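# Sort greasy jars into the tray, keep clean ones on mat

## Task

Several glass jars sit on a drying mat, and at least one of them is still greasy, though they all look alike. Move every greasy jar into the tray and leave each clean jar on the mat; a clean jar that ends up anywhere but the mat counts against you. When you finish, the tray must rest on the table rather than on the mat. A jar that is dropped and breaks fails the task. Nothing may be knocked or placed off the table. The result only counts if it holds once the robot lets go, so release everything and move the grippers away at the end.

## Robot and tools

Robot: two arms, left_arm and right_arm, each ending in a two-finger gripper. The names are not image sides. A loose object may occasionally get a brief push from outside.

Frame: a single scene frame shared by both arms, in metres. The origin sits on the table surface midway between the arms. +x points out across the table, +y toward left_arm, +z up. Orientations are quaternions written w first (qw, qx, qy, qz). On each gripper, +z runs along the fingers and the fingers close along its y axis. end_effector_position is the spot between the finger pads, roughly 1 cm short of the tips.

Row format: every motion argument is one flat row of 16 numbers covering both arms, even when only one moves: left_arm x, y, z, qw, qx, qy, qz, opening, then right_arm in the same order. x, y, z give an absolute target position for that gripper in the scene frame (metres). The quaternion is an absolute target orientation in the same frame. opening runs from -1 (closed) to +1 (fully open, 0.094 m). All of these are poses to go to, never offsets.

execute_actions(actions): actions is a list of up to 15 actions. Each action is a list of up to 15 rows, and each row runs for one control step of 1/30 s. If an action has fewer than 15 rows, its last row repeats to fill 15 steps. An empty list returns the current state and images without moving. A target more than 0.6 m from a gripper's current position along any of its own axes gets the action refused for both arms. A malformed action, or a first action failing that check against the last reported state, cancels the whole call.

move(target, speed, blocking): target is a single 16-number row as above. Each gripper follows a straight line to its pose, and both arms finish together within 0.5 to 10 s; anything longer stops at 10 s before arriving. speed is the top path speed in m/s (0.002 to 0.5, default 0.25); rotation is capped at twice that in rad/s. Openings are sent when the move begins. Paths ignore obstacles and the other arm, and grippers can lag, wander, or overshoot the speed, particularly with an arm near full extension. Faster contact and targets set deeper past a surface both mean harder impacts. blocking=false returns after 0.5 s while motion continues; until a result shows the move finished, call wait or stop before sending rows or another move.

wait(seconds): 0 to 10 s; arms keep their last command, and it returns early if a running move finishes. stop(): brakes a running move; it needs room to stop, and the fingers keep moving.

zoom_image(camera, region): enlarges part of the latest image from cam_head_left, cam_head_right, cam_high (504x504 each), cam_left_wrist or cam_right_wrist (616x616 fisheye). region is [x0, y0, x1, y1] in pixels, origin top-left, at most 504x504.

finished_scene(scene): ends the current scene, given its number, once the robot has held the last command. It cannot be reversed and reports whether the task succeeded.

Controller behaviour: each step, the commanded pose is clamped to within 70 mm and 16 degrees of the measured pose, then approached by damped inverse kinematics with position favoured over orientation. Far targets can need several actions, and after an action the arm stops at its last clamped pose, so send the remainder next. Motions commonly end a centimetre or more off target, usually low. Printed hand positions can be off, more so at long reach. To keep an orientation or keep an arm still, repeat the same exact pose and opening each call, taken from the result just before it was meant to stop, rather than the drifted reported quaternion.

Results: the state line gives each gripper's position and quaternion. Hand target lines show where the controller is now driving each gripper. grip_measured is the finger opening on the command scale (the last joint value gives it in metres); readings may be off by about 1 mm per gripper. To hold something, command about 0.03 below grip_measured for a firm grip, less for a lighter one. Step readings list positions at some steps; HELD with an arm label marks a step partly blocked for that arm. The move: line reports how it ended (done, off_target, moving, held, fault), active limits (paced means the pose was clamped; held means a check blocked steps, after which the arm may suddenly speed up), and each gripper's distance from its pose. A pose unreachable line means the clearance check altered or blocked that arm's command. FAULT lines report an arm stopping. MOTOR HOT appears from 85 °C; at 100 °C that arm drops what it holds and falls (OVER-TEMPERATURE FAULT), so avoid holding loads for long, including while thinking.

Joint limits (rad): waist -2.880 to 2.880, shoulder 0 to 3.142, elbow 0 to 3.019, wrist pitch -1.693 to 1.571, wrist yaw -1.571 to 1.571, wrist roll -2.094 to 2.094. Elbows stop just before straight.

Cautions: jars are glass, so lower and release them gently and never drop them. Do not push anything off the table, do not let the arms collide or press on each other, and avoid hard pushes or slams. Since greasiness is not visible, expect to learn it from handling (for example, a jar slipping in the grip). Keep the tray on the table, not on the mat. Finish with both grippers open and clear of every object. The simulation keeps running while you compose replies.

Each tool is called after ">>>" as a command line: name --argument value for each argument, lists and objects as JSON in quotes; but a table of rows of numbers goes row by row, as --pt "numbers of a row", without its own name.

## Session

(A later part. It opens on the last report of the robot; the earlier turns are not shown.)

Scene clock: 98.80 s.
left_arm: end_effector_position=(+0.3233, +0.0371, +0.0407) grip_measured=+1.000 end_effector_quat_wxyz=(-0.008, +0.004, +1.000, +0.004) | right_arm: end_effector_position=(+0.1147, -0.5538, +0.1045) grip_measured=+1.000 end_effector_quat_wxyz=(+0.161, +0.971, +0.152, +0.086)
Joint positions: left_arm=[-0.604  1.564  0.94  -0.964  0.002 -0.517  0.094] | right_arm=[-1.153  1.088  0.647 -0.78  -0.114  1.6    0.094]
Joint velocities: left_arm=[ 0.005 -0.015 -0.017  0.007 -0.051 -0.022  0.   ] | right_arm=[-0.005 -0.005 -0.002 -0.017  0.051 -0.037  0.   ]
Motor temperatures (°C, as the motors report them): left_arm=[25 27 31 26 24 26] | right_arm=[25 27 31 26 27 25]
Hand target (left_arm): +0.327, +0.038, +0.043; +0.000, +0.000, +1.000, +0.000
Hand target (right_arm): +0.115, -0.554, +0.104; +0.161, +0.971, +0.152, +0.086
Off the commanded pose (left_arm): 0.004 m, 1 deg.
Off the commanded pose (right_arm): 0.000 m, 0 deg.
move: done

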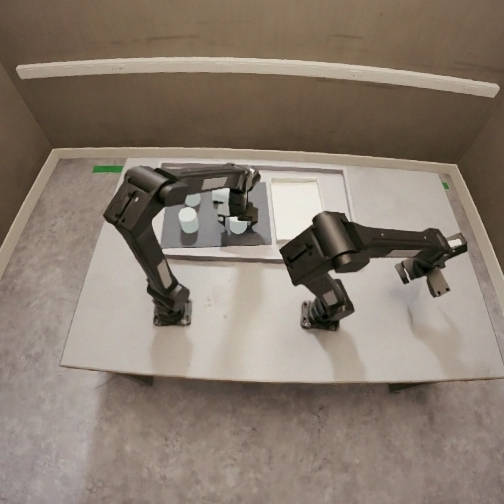

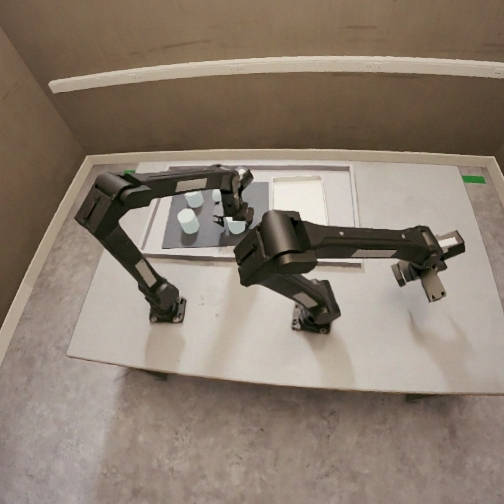

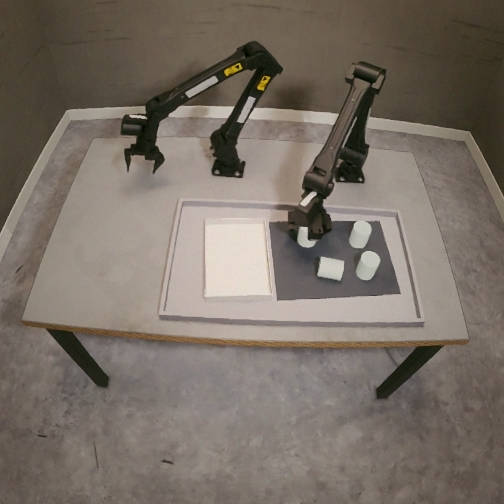

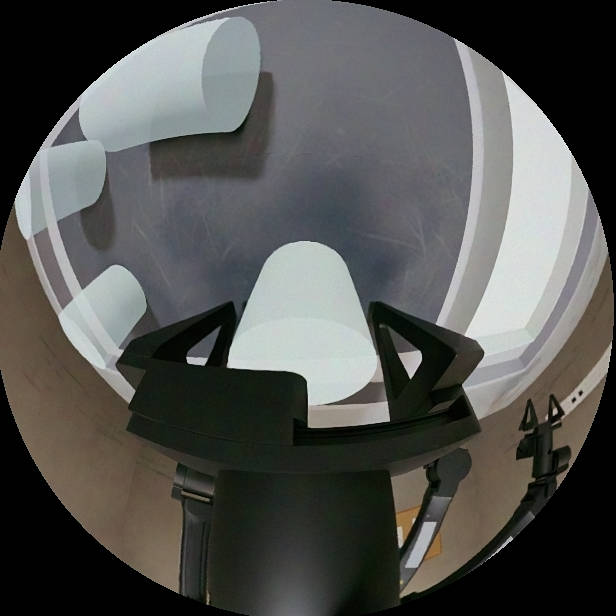

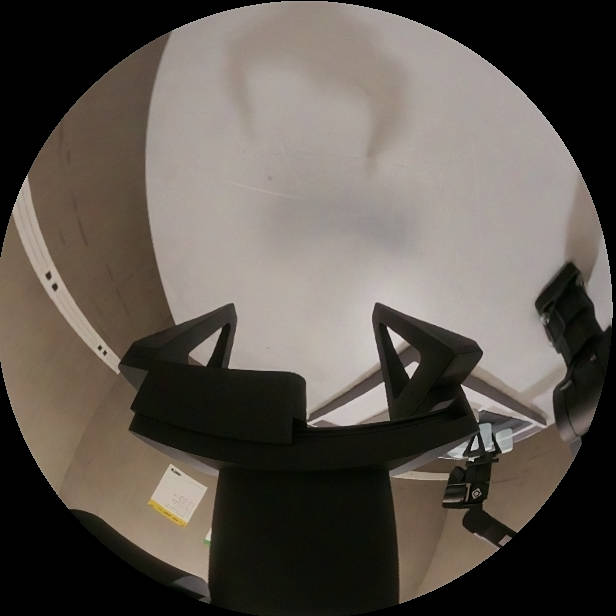

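Good. Grip firmly and lift.

>>> execute_actions --actions '[[[0.327,0.038,0.043,0,0,1,0,0.40,0.1147,-0.5538,0.1045,0.161,0.971,0.152,0.086,1]],[[0.327,0.038,0.043,0,0,1,0,0.36,0.1147,-0.5538,0.1045,0.161,0.971,0.152,0.086,1],[0.327,0.038,0.043,0,0,1,0,0.36,0.1147,-0.5538,0.1045,0.161,0.971,0.152,0.086,1],[0.327,0.038,0.043,0,0,1,0,0.35,0.1147,-0.5538,0.1045,0.161,0.971,0.152,0.086,1],[0.327,0.038,0.043,0,0,1,0,0.34,0.1147,-0.5538,0.1045,0.161,0.971,0.152,0.086,1],[0.327,0.038,0.043,0,0,1,0,0.33,0.1147,-0.5538,0.1045,0.161,0.971,0.152,0.086,1],[0.327,0.038,0.043,0,0,1,0,0.32,0.1147,-0.5538,0.1045,0.161,0.971,0.152,0.086,1],[0.327,0.038,0.043,0,0,1,0,0.31,0.1147,-0.5538,0.1045,0.161,0.971,0.152,0.086,1],[0.327,0.038,0.043,0,0,1,0,0.295,0.1147,-0.5538,0.1045,0.161,0.971,0.152,0.086,1]]]'

>>> move --target '[0.345,0.030,0.125,0,0,1,0,0.295,0.1147,-0.5538,0.1045,0.161,0.971,0.152,0.086,1]' --speed 0.08

Scene clock: 100.03 s.
left_arm: end_effector_position=(+0.3233, +0.0371, +0.0407) grip_measured=+0.313 end_effector_quat_wxyz=(-0.008, +0.004, +1.000, +0.004) | right_arm: end_effector_position=(+0.1147, -0.5538, +0.1045) grip_measured=+1.000 end_effector_quat_wxyz=(+0.161, +0.971, +0.152, +0.086)
Joint positions: left_arm=[-0.604  1.564  0.94  -0.964  0.002 -0.517  0.062] | right_arm=[-1.153  1.088  0.647 -0.78  -0.114  1.6    0.094]
Joint velocities: left_arm=[-0.005 -0.015 -0.012  0.017  0.066 -0.022 -0.001] | right_arm=[-0.015 -0.015 -0.012  0.017 -0.066  0.022  0.   ]
Motor temperatures (°C, as the motors report them): left_arm=[25 27 31 26 24 26] | right_arm=[25 27 31 26 27 25]
Hand target (left_arm): +0.327, +0.038, +0.043; +0.000, -0.000, +1.000, +0.000
Hand target (right_arm): +0.115, -0.554, +0.104; +0.161, +0.971, +0.152, +0.086
Off the commanded pose (left_arm): 0.004 m, 1 deg.
Off the commanded pose (right_arm): 0.000 m, 0 deg.
Step readings (end_effector_position; steps 1 to 15: 1st action; 16 to 30: 2nd action):
0: left_arm (+0.3233, +0.0371, +0.0407) | right_arm (+0.1147, -0.5538, +0.1045)
1: left_arm (+0.3233, +0.0371, +0.0407) | right_arm (+0.1147, -0.5538, +0.1045)
2: left_arm (+0.3233, +0.0371, +0.0407) | right_arm (+0.1147, -0.5538, +0.1045)
4: left_arm (+0.3233, +0.0371, +0.0407) | right_arm (+0.1147, -0.5538, +0.1045)
8: left_arm (+0.3233, +0.0371, +0.0407) | right_arm (+0.1147, -0.5538, +0.1045)
15: left_arm (+0.3233, +0.0371, +0.0407) | right_arm (+0.1147, -0.5538, +0.1045)
16: left_arm (+0.3233, +0.0371, +0.0407) | right_arm (+0.1147, -0.5538, +0.1045)
17: left_arm (+0.3233, +0.0371, +0.0407) | right_arm (+0.1147, -0.5538, +0.1045)
19: left_arm (+0.3233, +0.0371, +0.0407) | right_arm (+0.1147, -0.5538, +0.1045)
23: left_arm (+0.3233, +0.0371, +0.0407) | right_arm (+0.1147, -0.5538, +0.1045)
30: end_effector_position above

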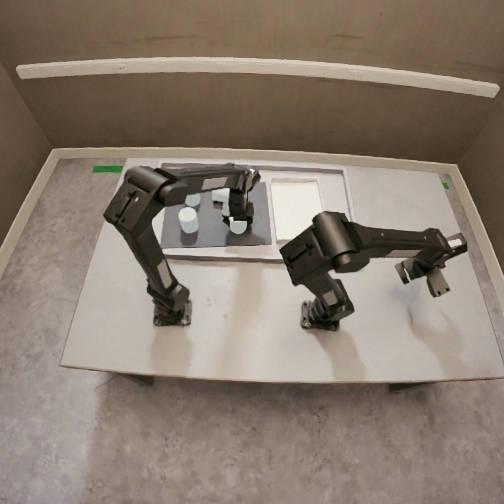

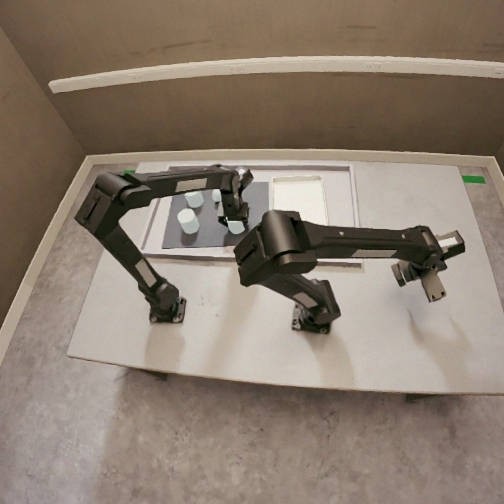

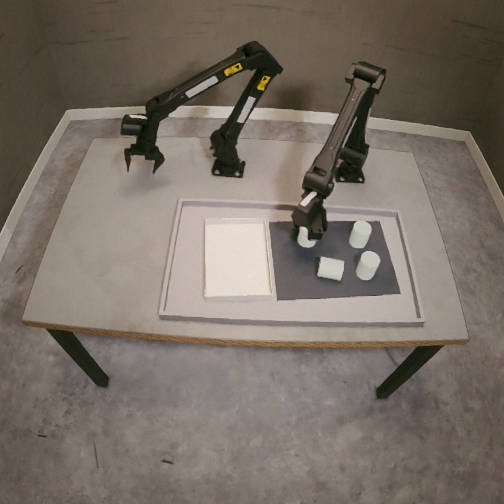

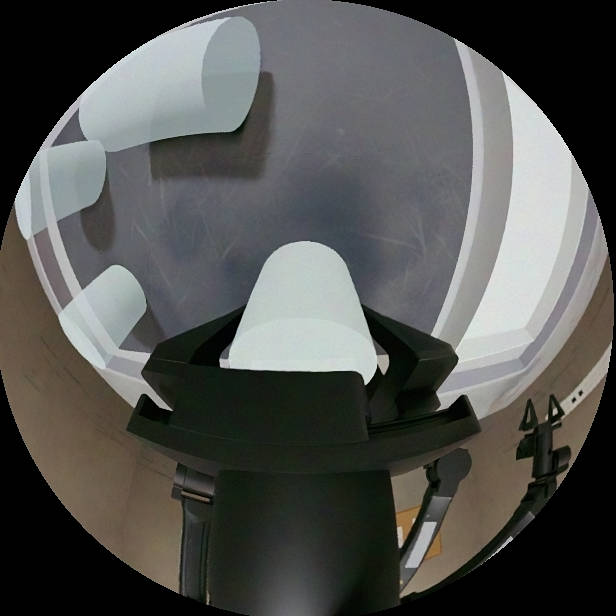

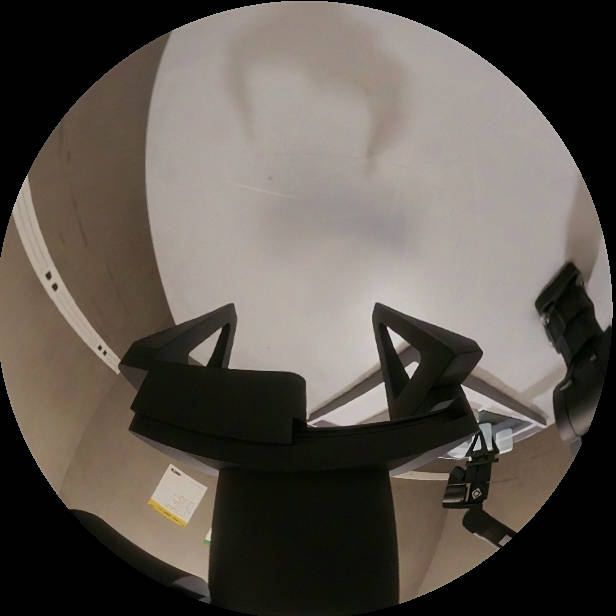

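Scene clock: 101.47 s.
left_arm: end_effector_position=(+0.3244, +0.0365, +0.0989) grip_measured=+0.313 end_effector_quat_wxyz=(-0.029, +0.004, +0.999, +0.016) | right_arm: end_effector_position=(+0.1147, -0.5538, +0.1045) grip_measured=+1.000 end_effector_quat_wxyz=(+0.161, +0.971, +0.152, +0.086)
Joint positions: left_arm=[-0.604  1.512  1.056 -1.18   0.002 -0.517  0.062] | right_arm=[-1.153  1.088  0.647 -0.78  -0.114  1.6    0.094]
Joint velocities: left_arm=[-0.015 -0.015  0.002 -0.012  0.051  0.022 -0.   ] | right_arm=[-0.024  0.005 -0.007  0.007  0.022  0.022  0.   ]
Motor temperatures (°C, as the motors report them): left_arm=[25 27 31 26 24 26] | right_arm=[25 27 31 26 27 25]
Hand target (left_arm): +0.342, +0.031, +0.126; +0.000, -0.000, +1.000, +0.000
Hand target (right_arm): +0.115, -0.554, +0.104; +0.161, +0.971, +0.152, +0.086
Off the commanded pose (left_arm): 0.034 m, 4 deg.
Off the commanded pose (right_arm): 0.000 m, 0 deg.
move: off_target (left_arm)

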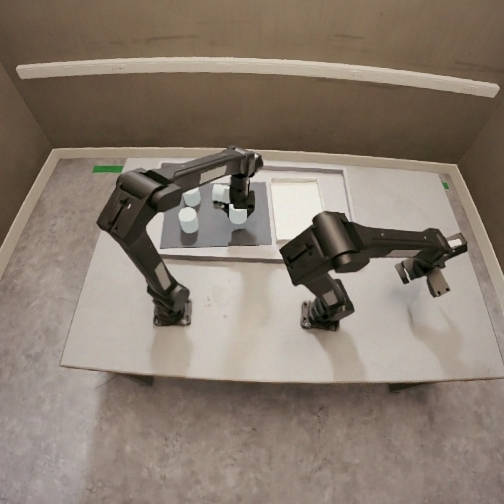

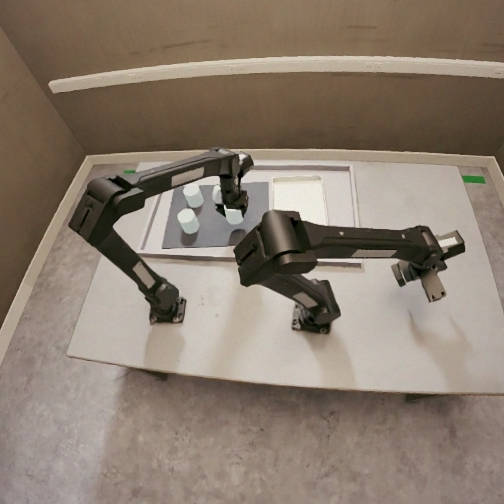

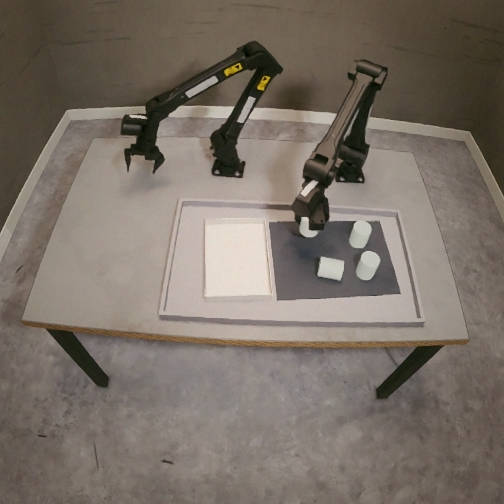

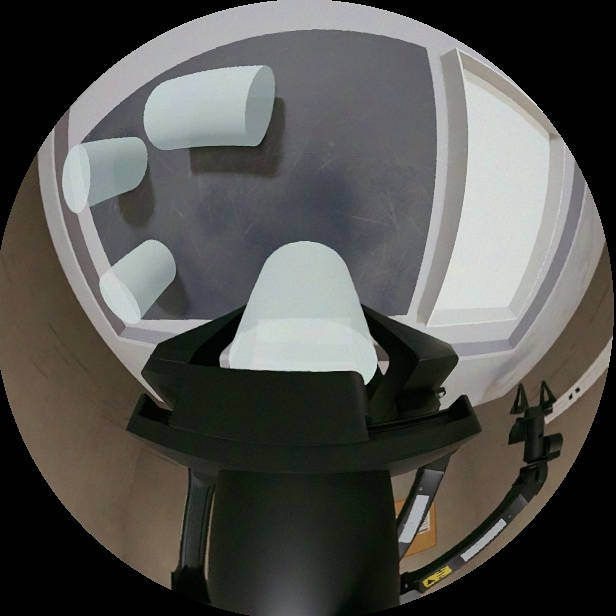

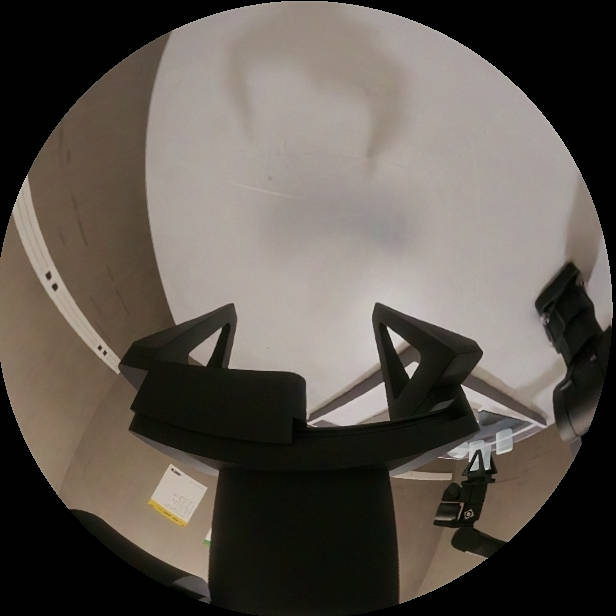

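>>> move --target '[0.335,-0.165,0.135,0,0,1,0,0.295,0.1147,-0.5538,0.1045,0.161,0.971,0.152,0.086,1]' --speed 0.1

Scene clock: 104.10 s.
left_arm: end_effector_position=(+0.3245, -0.1478, +0.1219) grip_measured=+0.313 end_effector_quat_wxyz=(-0.014, -0.000, +1.000, +0.011) | right_arm: end_effector_position=(+0.1147, -0.5538, +0.1045) grip_measured=+1.000 end_effector_quat_wxyz=(+0.161, +0.971, +0.152, +0.086)
Joint positions: left_arm=[-0.919  1.758  1.432 -1.279  0.006 -0.841  0.062] | right_arm=[-1.153  1.088  0.647 -0.78  -0.114  1.6    0.094]
Joint velocities: left_arm=[-0.005  0.005 -0.002 -0.007  0.007  0.007 -0.   ] | right_arm=[-0.015 -0.005  0.002 -0.002  0.051 -0.066  0.   ]
Motor temperatures (°C, as the motors report them): left_arm=[25 27 32 26 24 26] | right_arm=[25 27 31 26 27 25]
Hand target (left_arm): +0.332, -0.164, +0.137; -0.001, -0.000, +1.000, -0.001
Hand target (right_arm): +0.115, -0.554, +0.104; +0.161, +0.971, +0.152, +0.086
Off the commanded pose (left_arm): 0.024 m, 2 deg.
Off the commanded pose (right_arm): 0.000 m, 0 deg.
move: off_target (left_arm)

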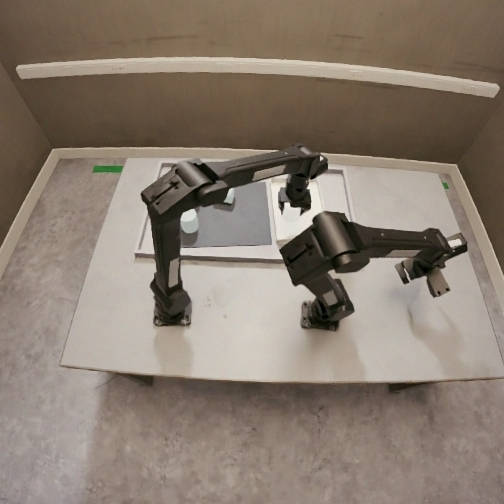

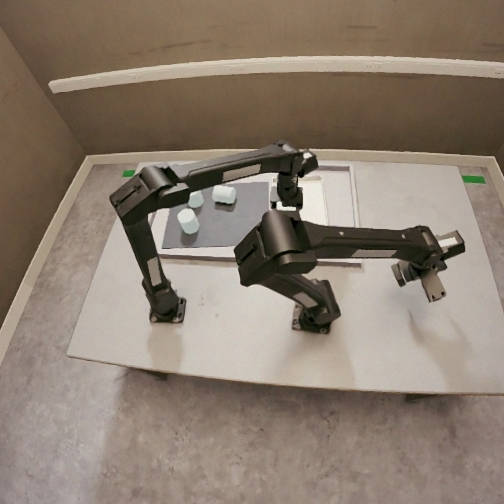

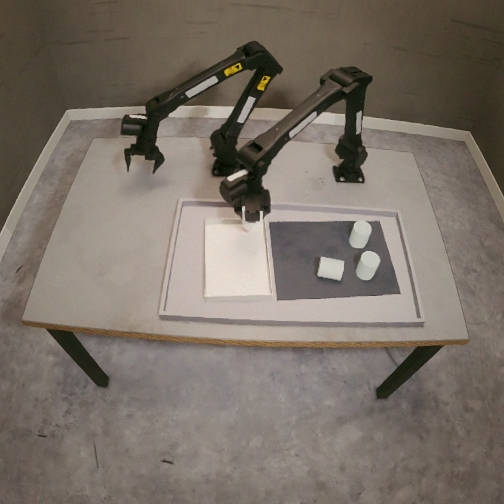

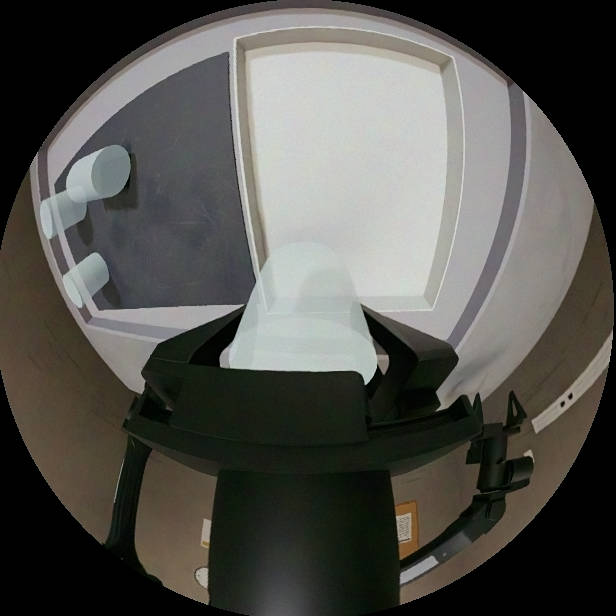

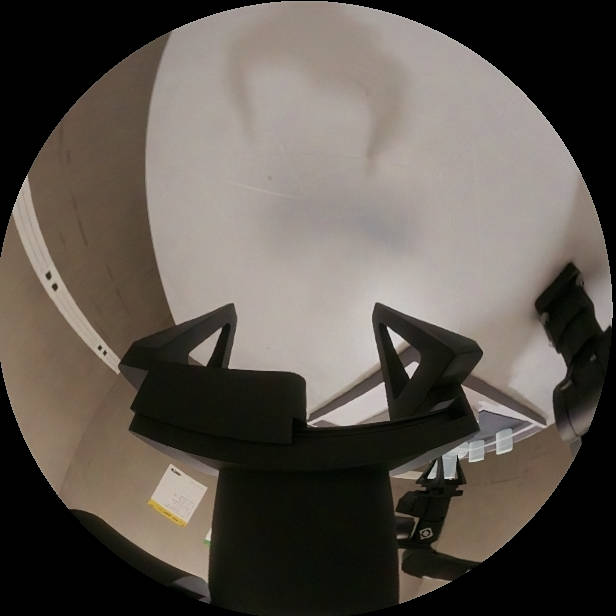

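>>> move --target '[0.345,-0.205,0.09,0,0,1,0,0.295,0.1147,-0.5538,0.1045,0.161,0.971,0.152,0.086,1]' --speed 0.07

Scene clock: 105.57 s.
left_arm: end_effector_position=(+0.3356, -0.1829, +0.0763) grip_measured=+0.313 end_effector_quat_wxyz=(-0.019, -0.003, +1.000, +0.019) | right_arm: end_effector_position=(+0.1147, -0.5538, +0.1045) grip_measured=+1.000 end_effector_quat_wxyz=(+0.161, +0.971, +0.152, +0.086)
Joint positions: left_arm=[-0.947  1.894  1.502 -1.232  0.004 -0.875  0.062] | right_arm=[-1.153  1.088  0.647 -0.78  -0.114  1.6    0.094]
Joint velocities: left_arm=[-0.015  0.015 -0.017  0.002 -0.051 -0.007  0.   ] | right_arm=[-0.015 -0.015 -0.022  0.002 -0.037 -0.051  0.   ]
Motor temperatures (°C, as the motors report them): left_arm=[25 27 32 26 24 26] | right_arm=[25 27 31 26 27 25]
Hand target (left_arm): +0.344, -0.205, +0.091; +0.000, +0.000, +1.000, -0.001
Hand target (right_arm): +0.115, -0.554, +0.104; +0.161, +0.971, +0.152, +0.086
Off the commanded pose (left_arm): 0.028 m, 3 deg.
Off the commanded pose (right_arm): 0.000 m, 0 deg.
move: off_target (left_arm)

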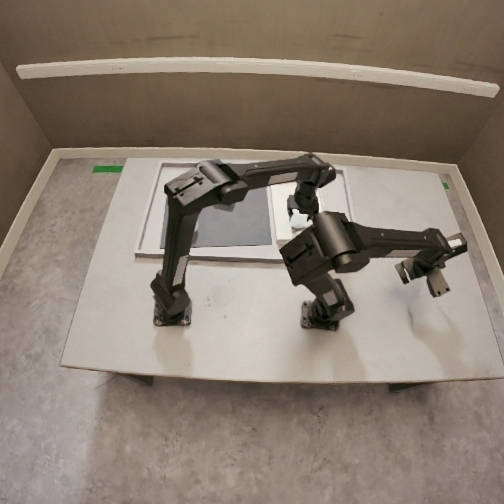

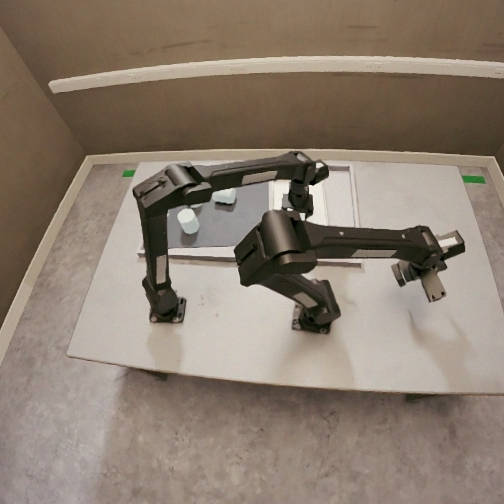

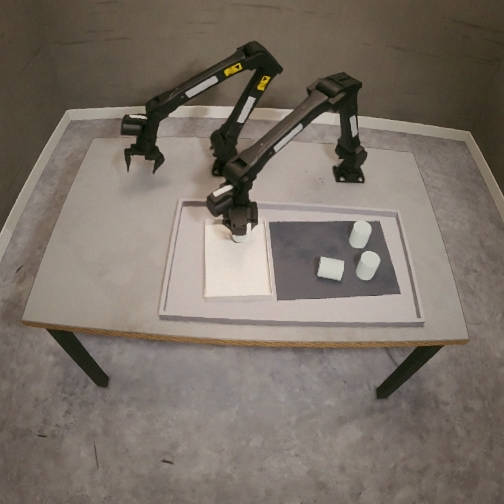

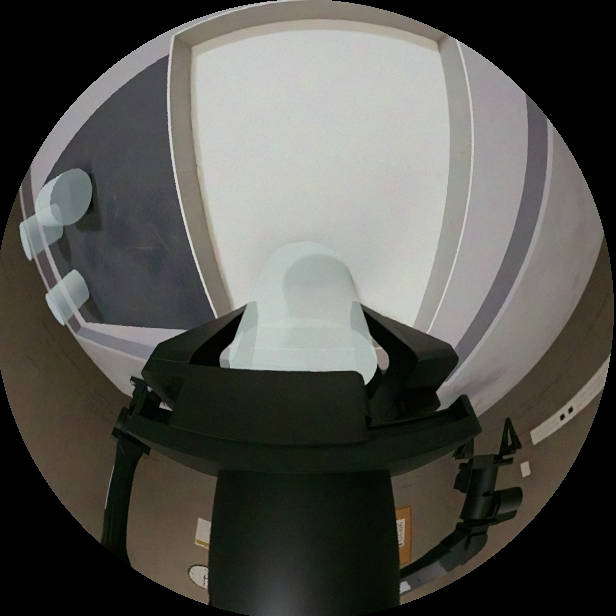

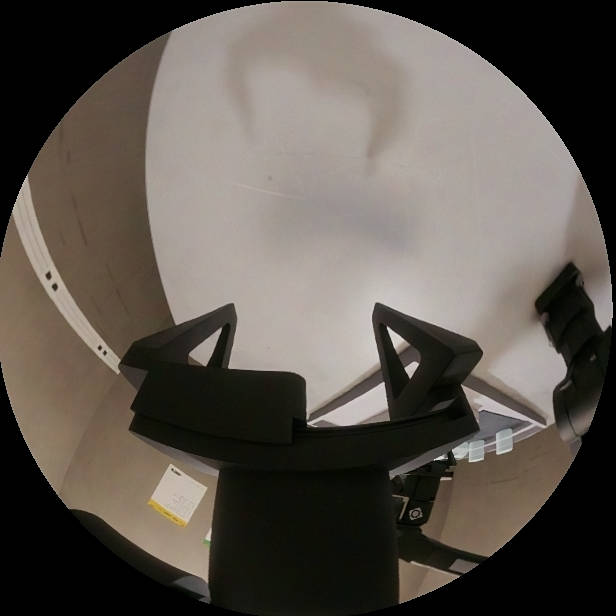

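>>> move --target '[0.340,-0.188,0.048,0,0,1,0,0.295,0.1147,-0.5538,0.1045,0.161,0.971,0.152,0.086,1]' --speed 0.03

Scene clock: 107.00 s.
left_arm: end_effector_position=(+0.3381, -0.1855, +0.0511) grip_measured=+0.313 end_effector_quat_wxyz=(-0.003, -0.003, +1.000, +0.002) | right_arm: end_effector_position=(+0.1147, -0.5538, +0.1045) grip_measured=+1.000 end_effector_quat_wxyz=(+0.161, +0.971, +0.152, +0.086)
Joint positions: left_arm=[-0.947  1.902  1.442 -1.118  0.002 -0.875  0.062] | right_arm=[-1.153  1.088  0.647 -0.78  -0.114  1.6    0.094]
Joint velocities: left_arm=[ 0.005 -0.005 -0.007  0.012  0.081  0.007  0.   ] | right_arm=[-0.005 -0.005 -0.002 -0.002 -0.022  0.037  0.   ]
Motor temperatures (°C, as the motors report them): left_arm=[25 27 32 26 24 26] | right_arm=[25 27 31 26 27 25]
Hand target (left_arm): +0.340, -0.188, +0.048; +0.000, -0.000, +1.000, +0.001
Hand target (right_arm): +0.115, -0.554, +0.104; +0.161, +0.971, +0.152, +0.086
Off the commanded pose (left_arm): 0.004 m, 1 deg.
Off the commanded pose (right_arm): 0.000 m, 0 deg.
move: done

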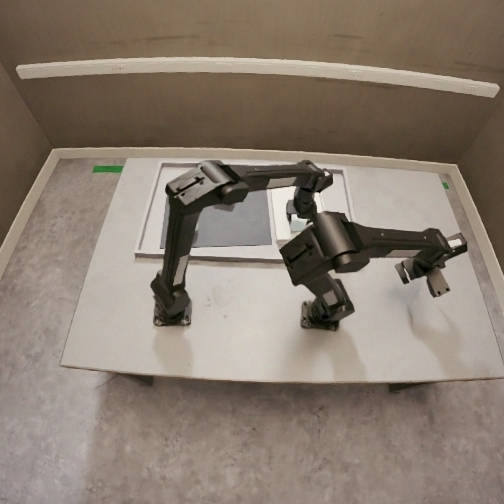

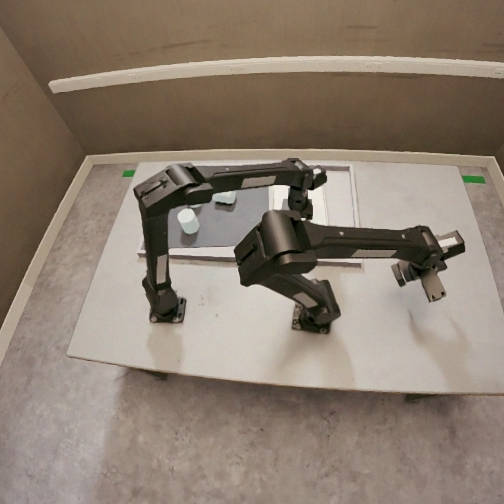

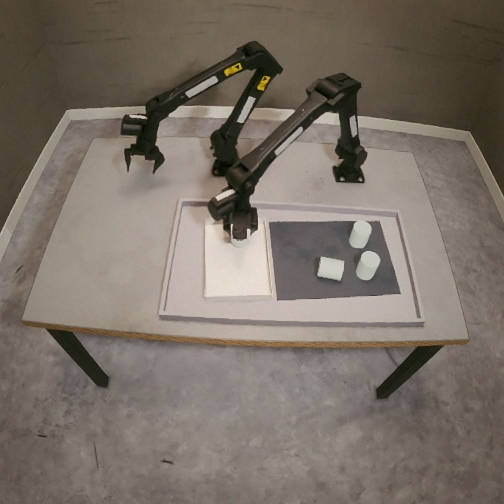

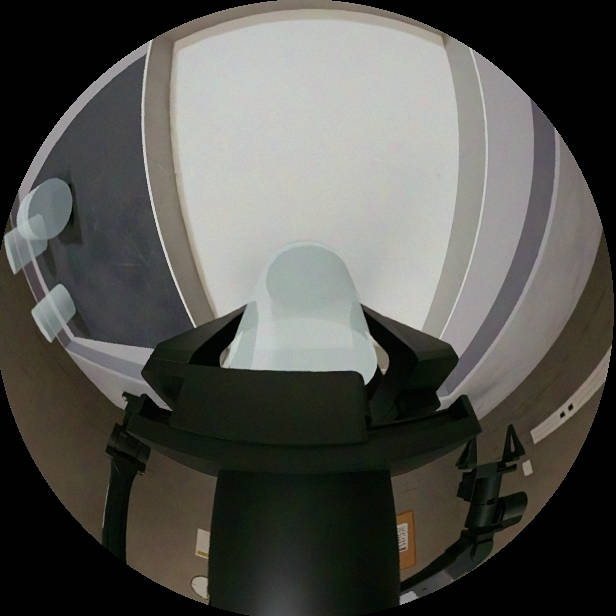

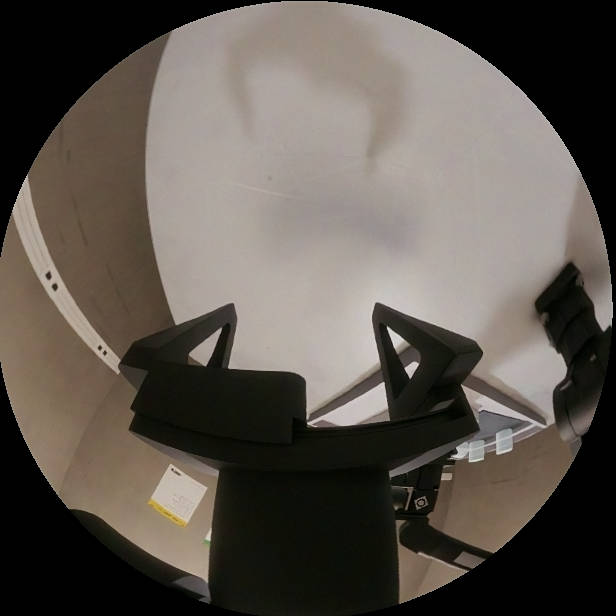

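The shadow is almost under the base; lower a bit more.

>>> move --target '[0.340,-0.188,0.040,0,0,1,0,0.295,0.1147,-0.5538,0.1045,0.161,0.971,0.152,0.086,1]' --speed 0.015

Scene clock: 108.10 s.
left_arm: end_effector_position=(+0.3383, -0.1857, +0.0446) grip_measured=+0.313 end_effector_quat_wxyz=(-0.002, -0.003, +1.000, +0.001) | right_arm: end_effector_position=(+0.1147, -0.5538, +0.1045) grip_measured=+1.000 end_effector_quat_wxyz=(+0.161, +0.971, +0.152, +0.086)
Joint positions: left_arm=[-0.947  1.909  1.433 -1.099  0.002 -0.875  0.062] | right_arm=[-1.153  1.088  0.647 -0.78  -0.114  1.6    0.094]
Joint velocities: left_arm=[ 0.005 -0.015  0.012 -0.002 -0.081  0.051  0.   ] | right_arm=[-0.015 -0.015  0.002  0.007 -0.007 -0.066  0.   ]
Motor temperatures (°C, as the motors report them): left_arm=[25 27 32 26 24 26] | right_arm=[25 27 31 26 27 25]
Hand target (left_arm): +0.340, -0.188, +0.040; +0.000, -0.000, +1.000, +0.000
Hand target (right_arm): +0.115, -0.554, +0.104; +0.161, +0.971, +0.152, +0.086
Off the commanded pose (left_arm): 0.005 m, 0 deg.
Off the commanded pose (right_arm): 0.000 m, 0 deg.
move: done

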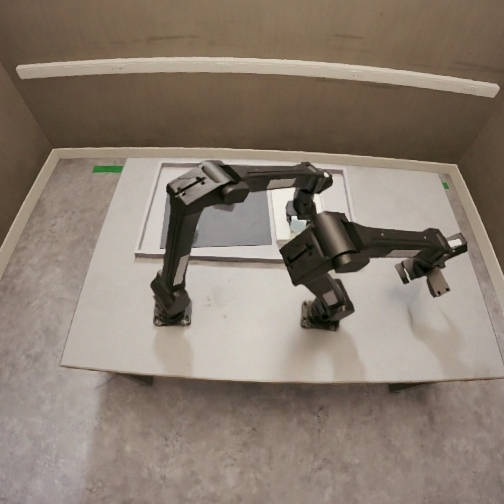

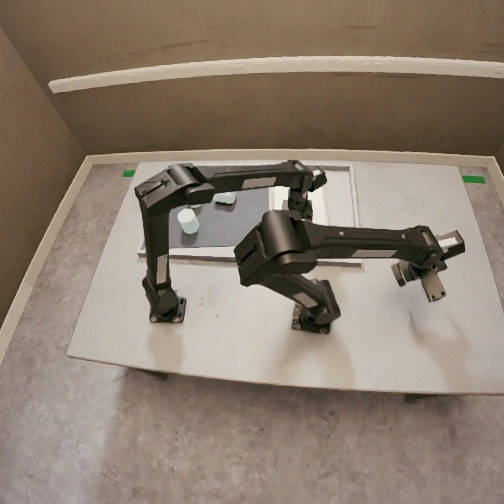

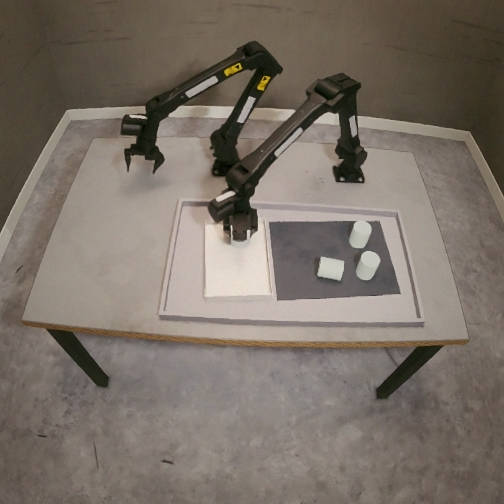

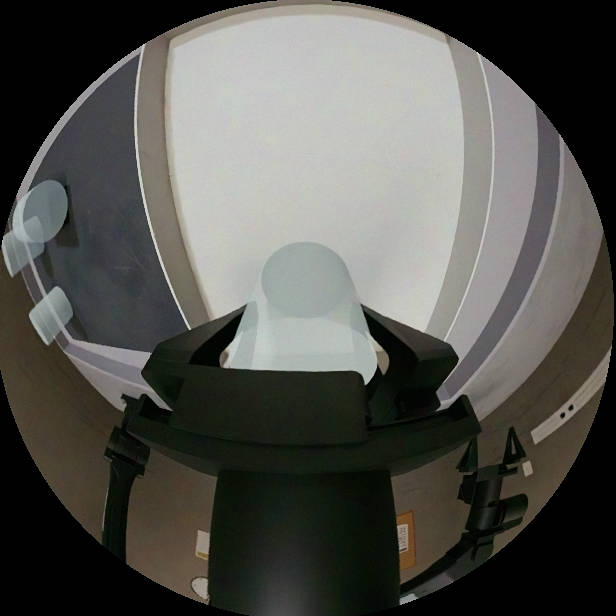

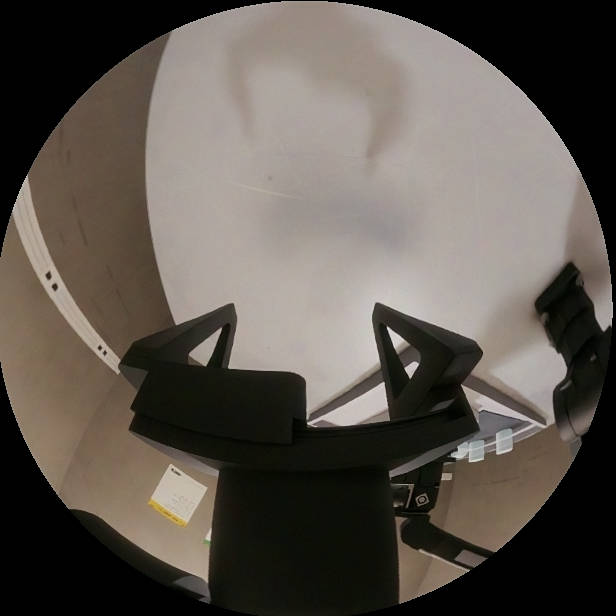

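>>> execute_actions --actions '[[[0.340,-0.188,0.038,0,0,1,0,0.32,0.1147,-0.5538,0.1045,0.161,0.971,0.152,0.086,1],[0.340,-0.188,0.038,0,0,1,0,0.33,0.1147,-0.5538,0.1045,0.161,0.971,0.152,0.086,1],[0.340,-0.188,0.038,0,0,1,0,0.33,0.1147,-0.5538,0.1045,0.161,0.971,0.152,0.086,1],[0.340,-0.188,0.038,0,0,1,0,0.338,0.1147,-0.5538,0.1045,0.161,0.971,0.152,0.086,1],[0.340,-0.188,0.038,0,0,1,0,0.338,0.1147,-0.5538,0.1045,0.161,0.971,0.152,0.086,1],[0.340,-0.188,0.038,0,0,1,0,0.342,0.1147,-0.5538,0.1045,0.161,0.971,0.152,0.086,1],[0.340,-0.188,0.038,0,0,1,0,0.342,0.1147,-0.5538,0.1045,0.161,0.971,0.152,0.086,1],[0.340,-0.188,0.038,0,0,1,0,0.342,0.1147,-0.5538,0.1045,0.161,0.971,0.152,0.086,1],[0.340,-0.188,0.038,0,0,1,0,0.35,0.1147,-0.5538,0.1045,0.161,0.971,0.152,0.086,1],[0.340,-0.188,0.038,0,0,1,0,0.35,0.1147,-0.5538,0.1045,0.161,0.971,0.152,0.086,1],[0.340,-0.188,0.040,0,0,1,0,1,0.1147,-0.5538,0.1045,0.161,0.971,0.152,0.086,1]]]'

>>> move --target '[0.355,-0.205,0.18,0,0,1,0,1,0.1147,-0.5538,0.1045,0.161,0.971,0.152,0.086,1]' --speed 0.1

Scene clock: 108.87 s.
left_arm: end_effector_position=(+0.3389, -0.1865, +0.0446) grip_measured=+1.000 end_effector_quat_wxyz=(-0.001, -0.003, +1.000, -0.001) | right_arm: end_effector_position=(+0.1147, -0.5538, +0.1045) grip_measured=+1.000 end_effector_quat_wxyz=(+0.161, +0.971, +0.152, +0.086)
Joint positions: left_arm=[-0.947  1.909  1.433 -1.095  0.002 -0.875  0.094] | right_arm=[-1.153  1.088  0.647 -0.78  -0.114  1.6    0.094]
Joint velocities: left_arm=[-0.005  0.024 -0.002  0.002 -0.007 -0.037  0.   ] | right_arm=[ 0.015 -0.005  0.002 -0.007  0.007 -0.051  0.   ]
Motor temperatures (°C, as the motors report them): left_arm=[25 27 32 26 24 26] | right_arm=[25 27 31 26 27 25]
Hand target (left_arm): +0.340, -0.188, +0.040; -0.000, -0.000, +1.000, +0.000
Hand target (right_arm): +0.115, -0.554, +0.104; +0.161, +0.971, +0.152, +0.086
Off the commanded pose (left_arm): 0.005 m, 0 deg.
Off the commanded pose (right_arm): 0.000 m, 0 deg.
Step readings (end_effector_position):
0: left_arm (+0.3383, -0.1857, +0.0446) | right_arm (+0.1147, -0.5538, +0.1045)
1: left_arm (+0.3383, -0.1858, +0.0446) | right_arm (+0.1147, -0.5538, +0.1045)
2: left_arm (+0.3385, -0.1860, +0.0446) | right_arm (+0.1147, -0.5538, +0.1045)
4: left_arm (+0.3387, -0.1863, +0.0446) | right_arm (+0.1147, -0.5538, +0.1045)
8: left_arm (+0.3389, -0.1865, +0.0446) | right_arm (+0.1147, -0.5538, +0.1045)
15: end_effector_position above

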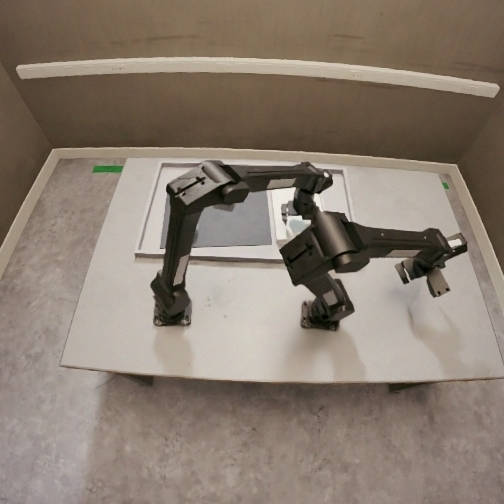

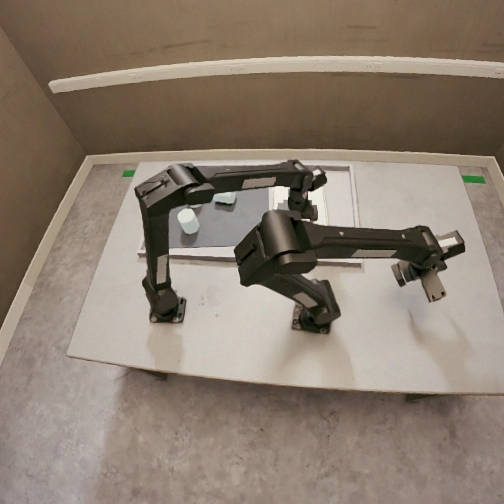

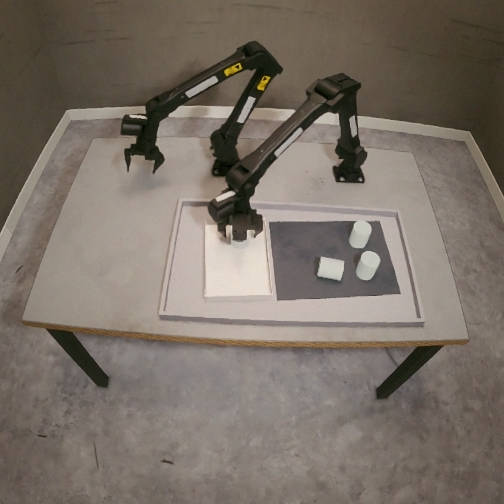

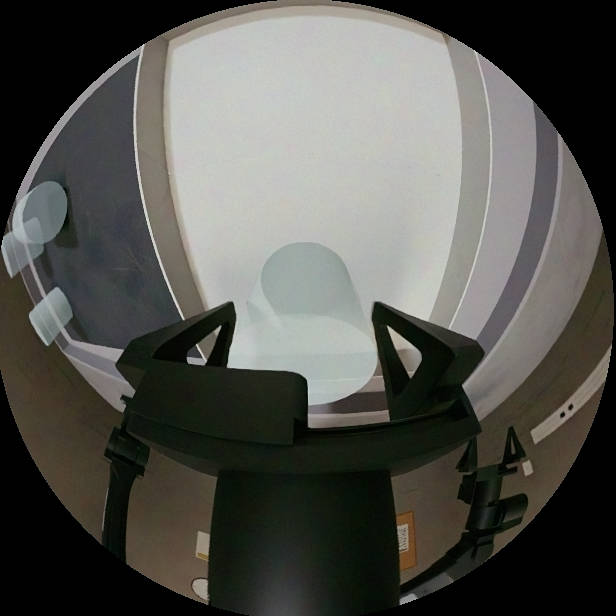

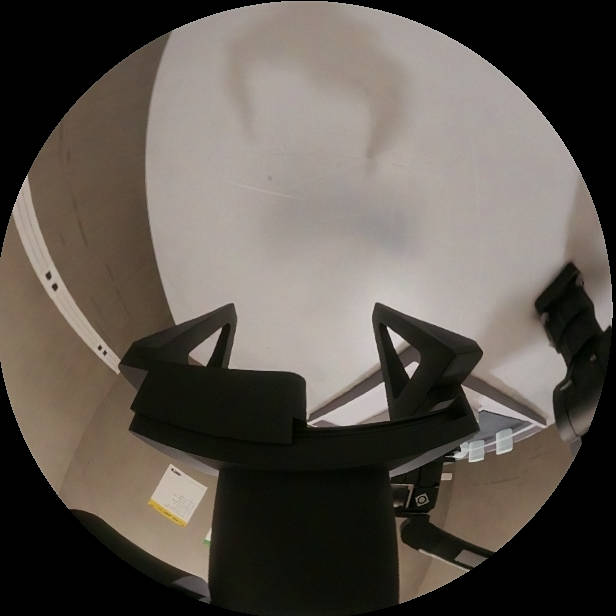

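Scene clock: 110.63 s.
left_arm: end_effector_position=(+0.3446, -0.1932, +0.1500) grip_measured=+1.000 end_effector_quat_wxyz=(-0.021, -0.003, +1.000, +0.023) | right_arm: end_effector_position=(+0.1147, -0.5538, +0.1045) grip_measured=+1.000 end_effector_quat_wxyz=(+0.161, +0.971, +0.152, +0.086)
Joint positions: left_arm=[-0.947  1.876  1.677 -1.433  0.002 -0.875  0.094] | right_arm=[-1.153  1.088  0.647 -0.78  -0.114  1.6    0.094]
Joint velocities: left_arm=[-0.005 -0.005 -0.017 -0.012  0.095  0.037  0.   ] | right_arm=[-0.005  0.005 -0.037 -0.007  0.081 -0.007  0.   ]
Motor temperatures (°C, as the motors report them): left_arm=[25 27 32 26 24 26] | right_arm=[25 27 31 26 27 25]
Hand target (left_arm): +0.352, -0.202, +0.181; +0.000, -0.000, +1.000, -0.000
Hand target (right_arm): +0.115, -0.554, +0.104; +0.161, +0.971, +0.152, +0.086
Off the commanded pose (left_arm): 0.034 m, 4 deg.
Off the commanded pose (right_arm): 0.000 m, 0 deg.
move: off_target (left_arm)

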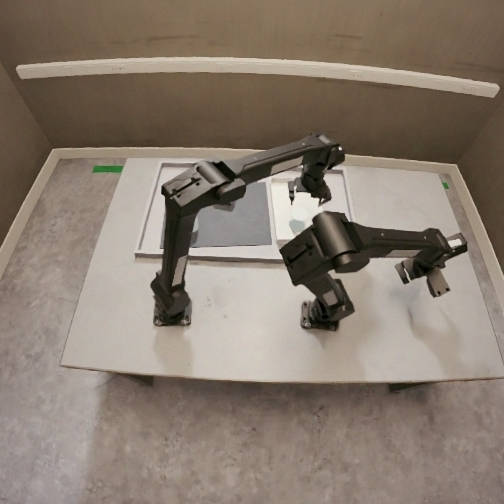

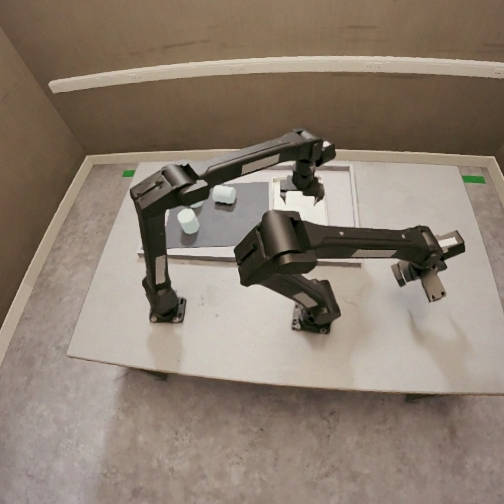

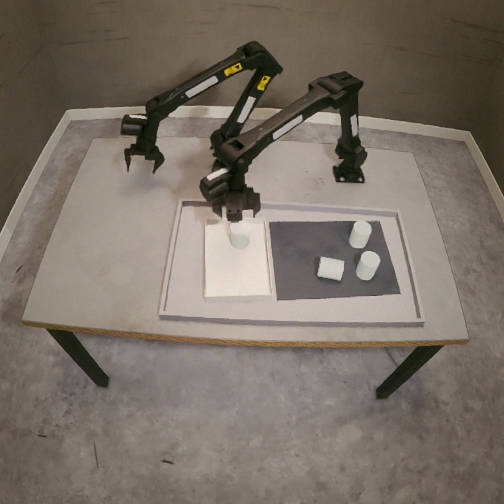

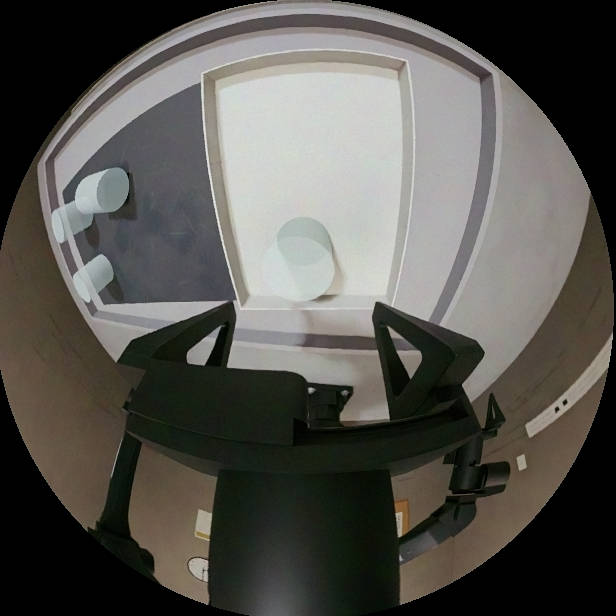

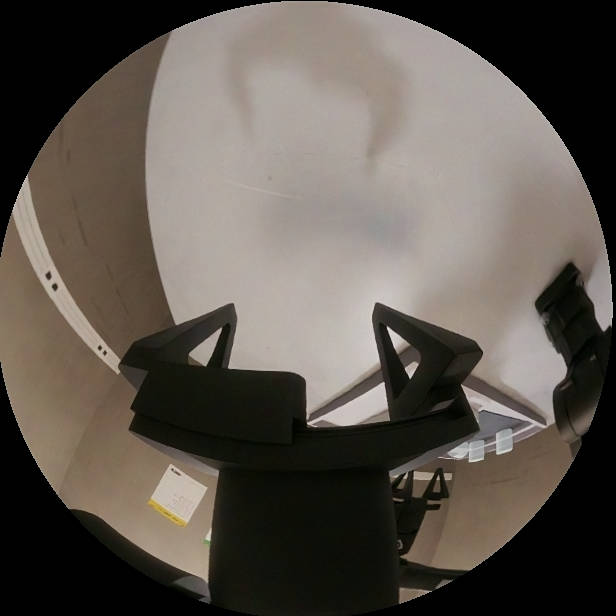

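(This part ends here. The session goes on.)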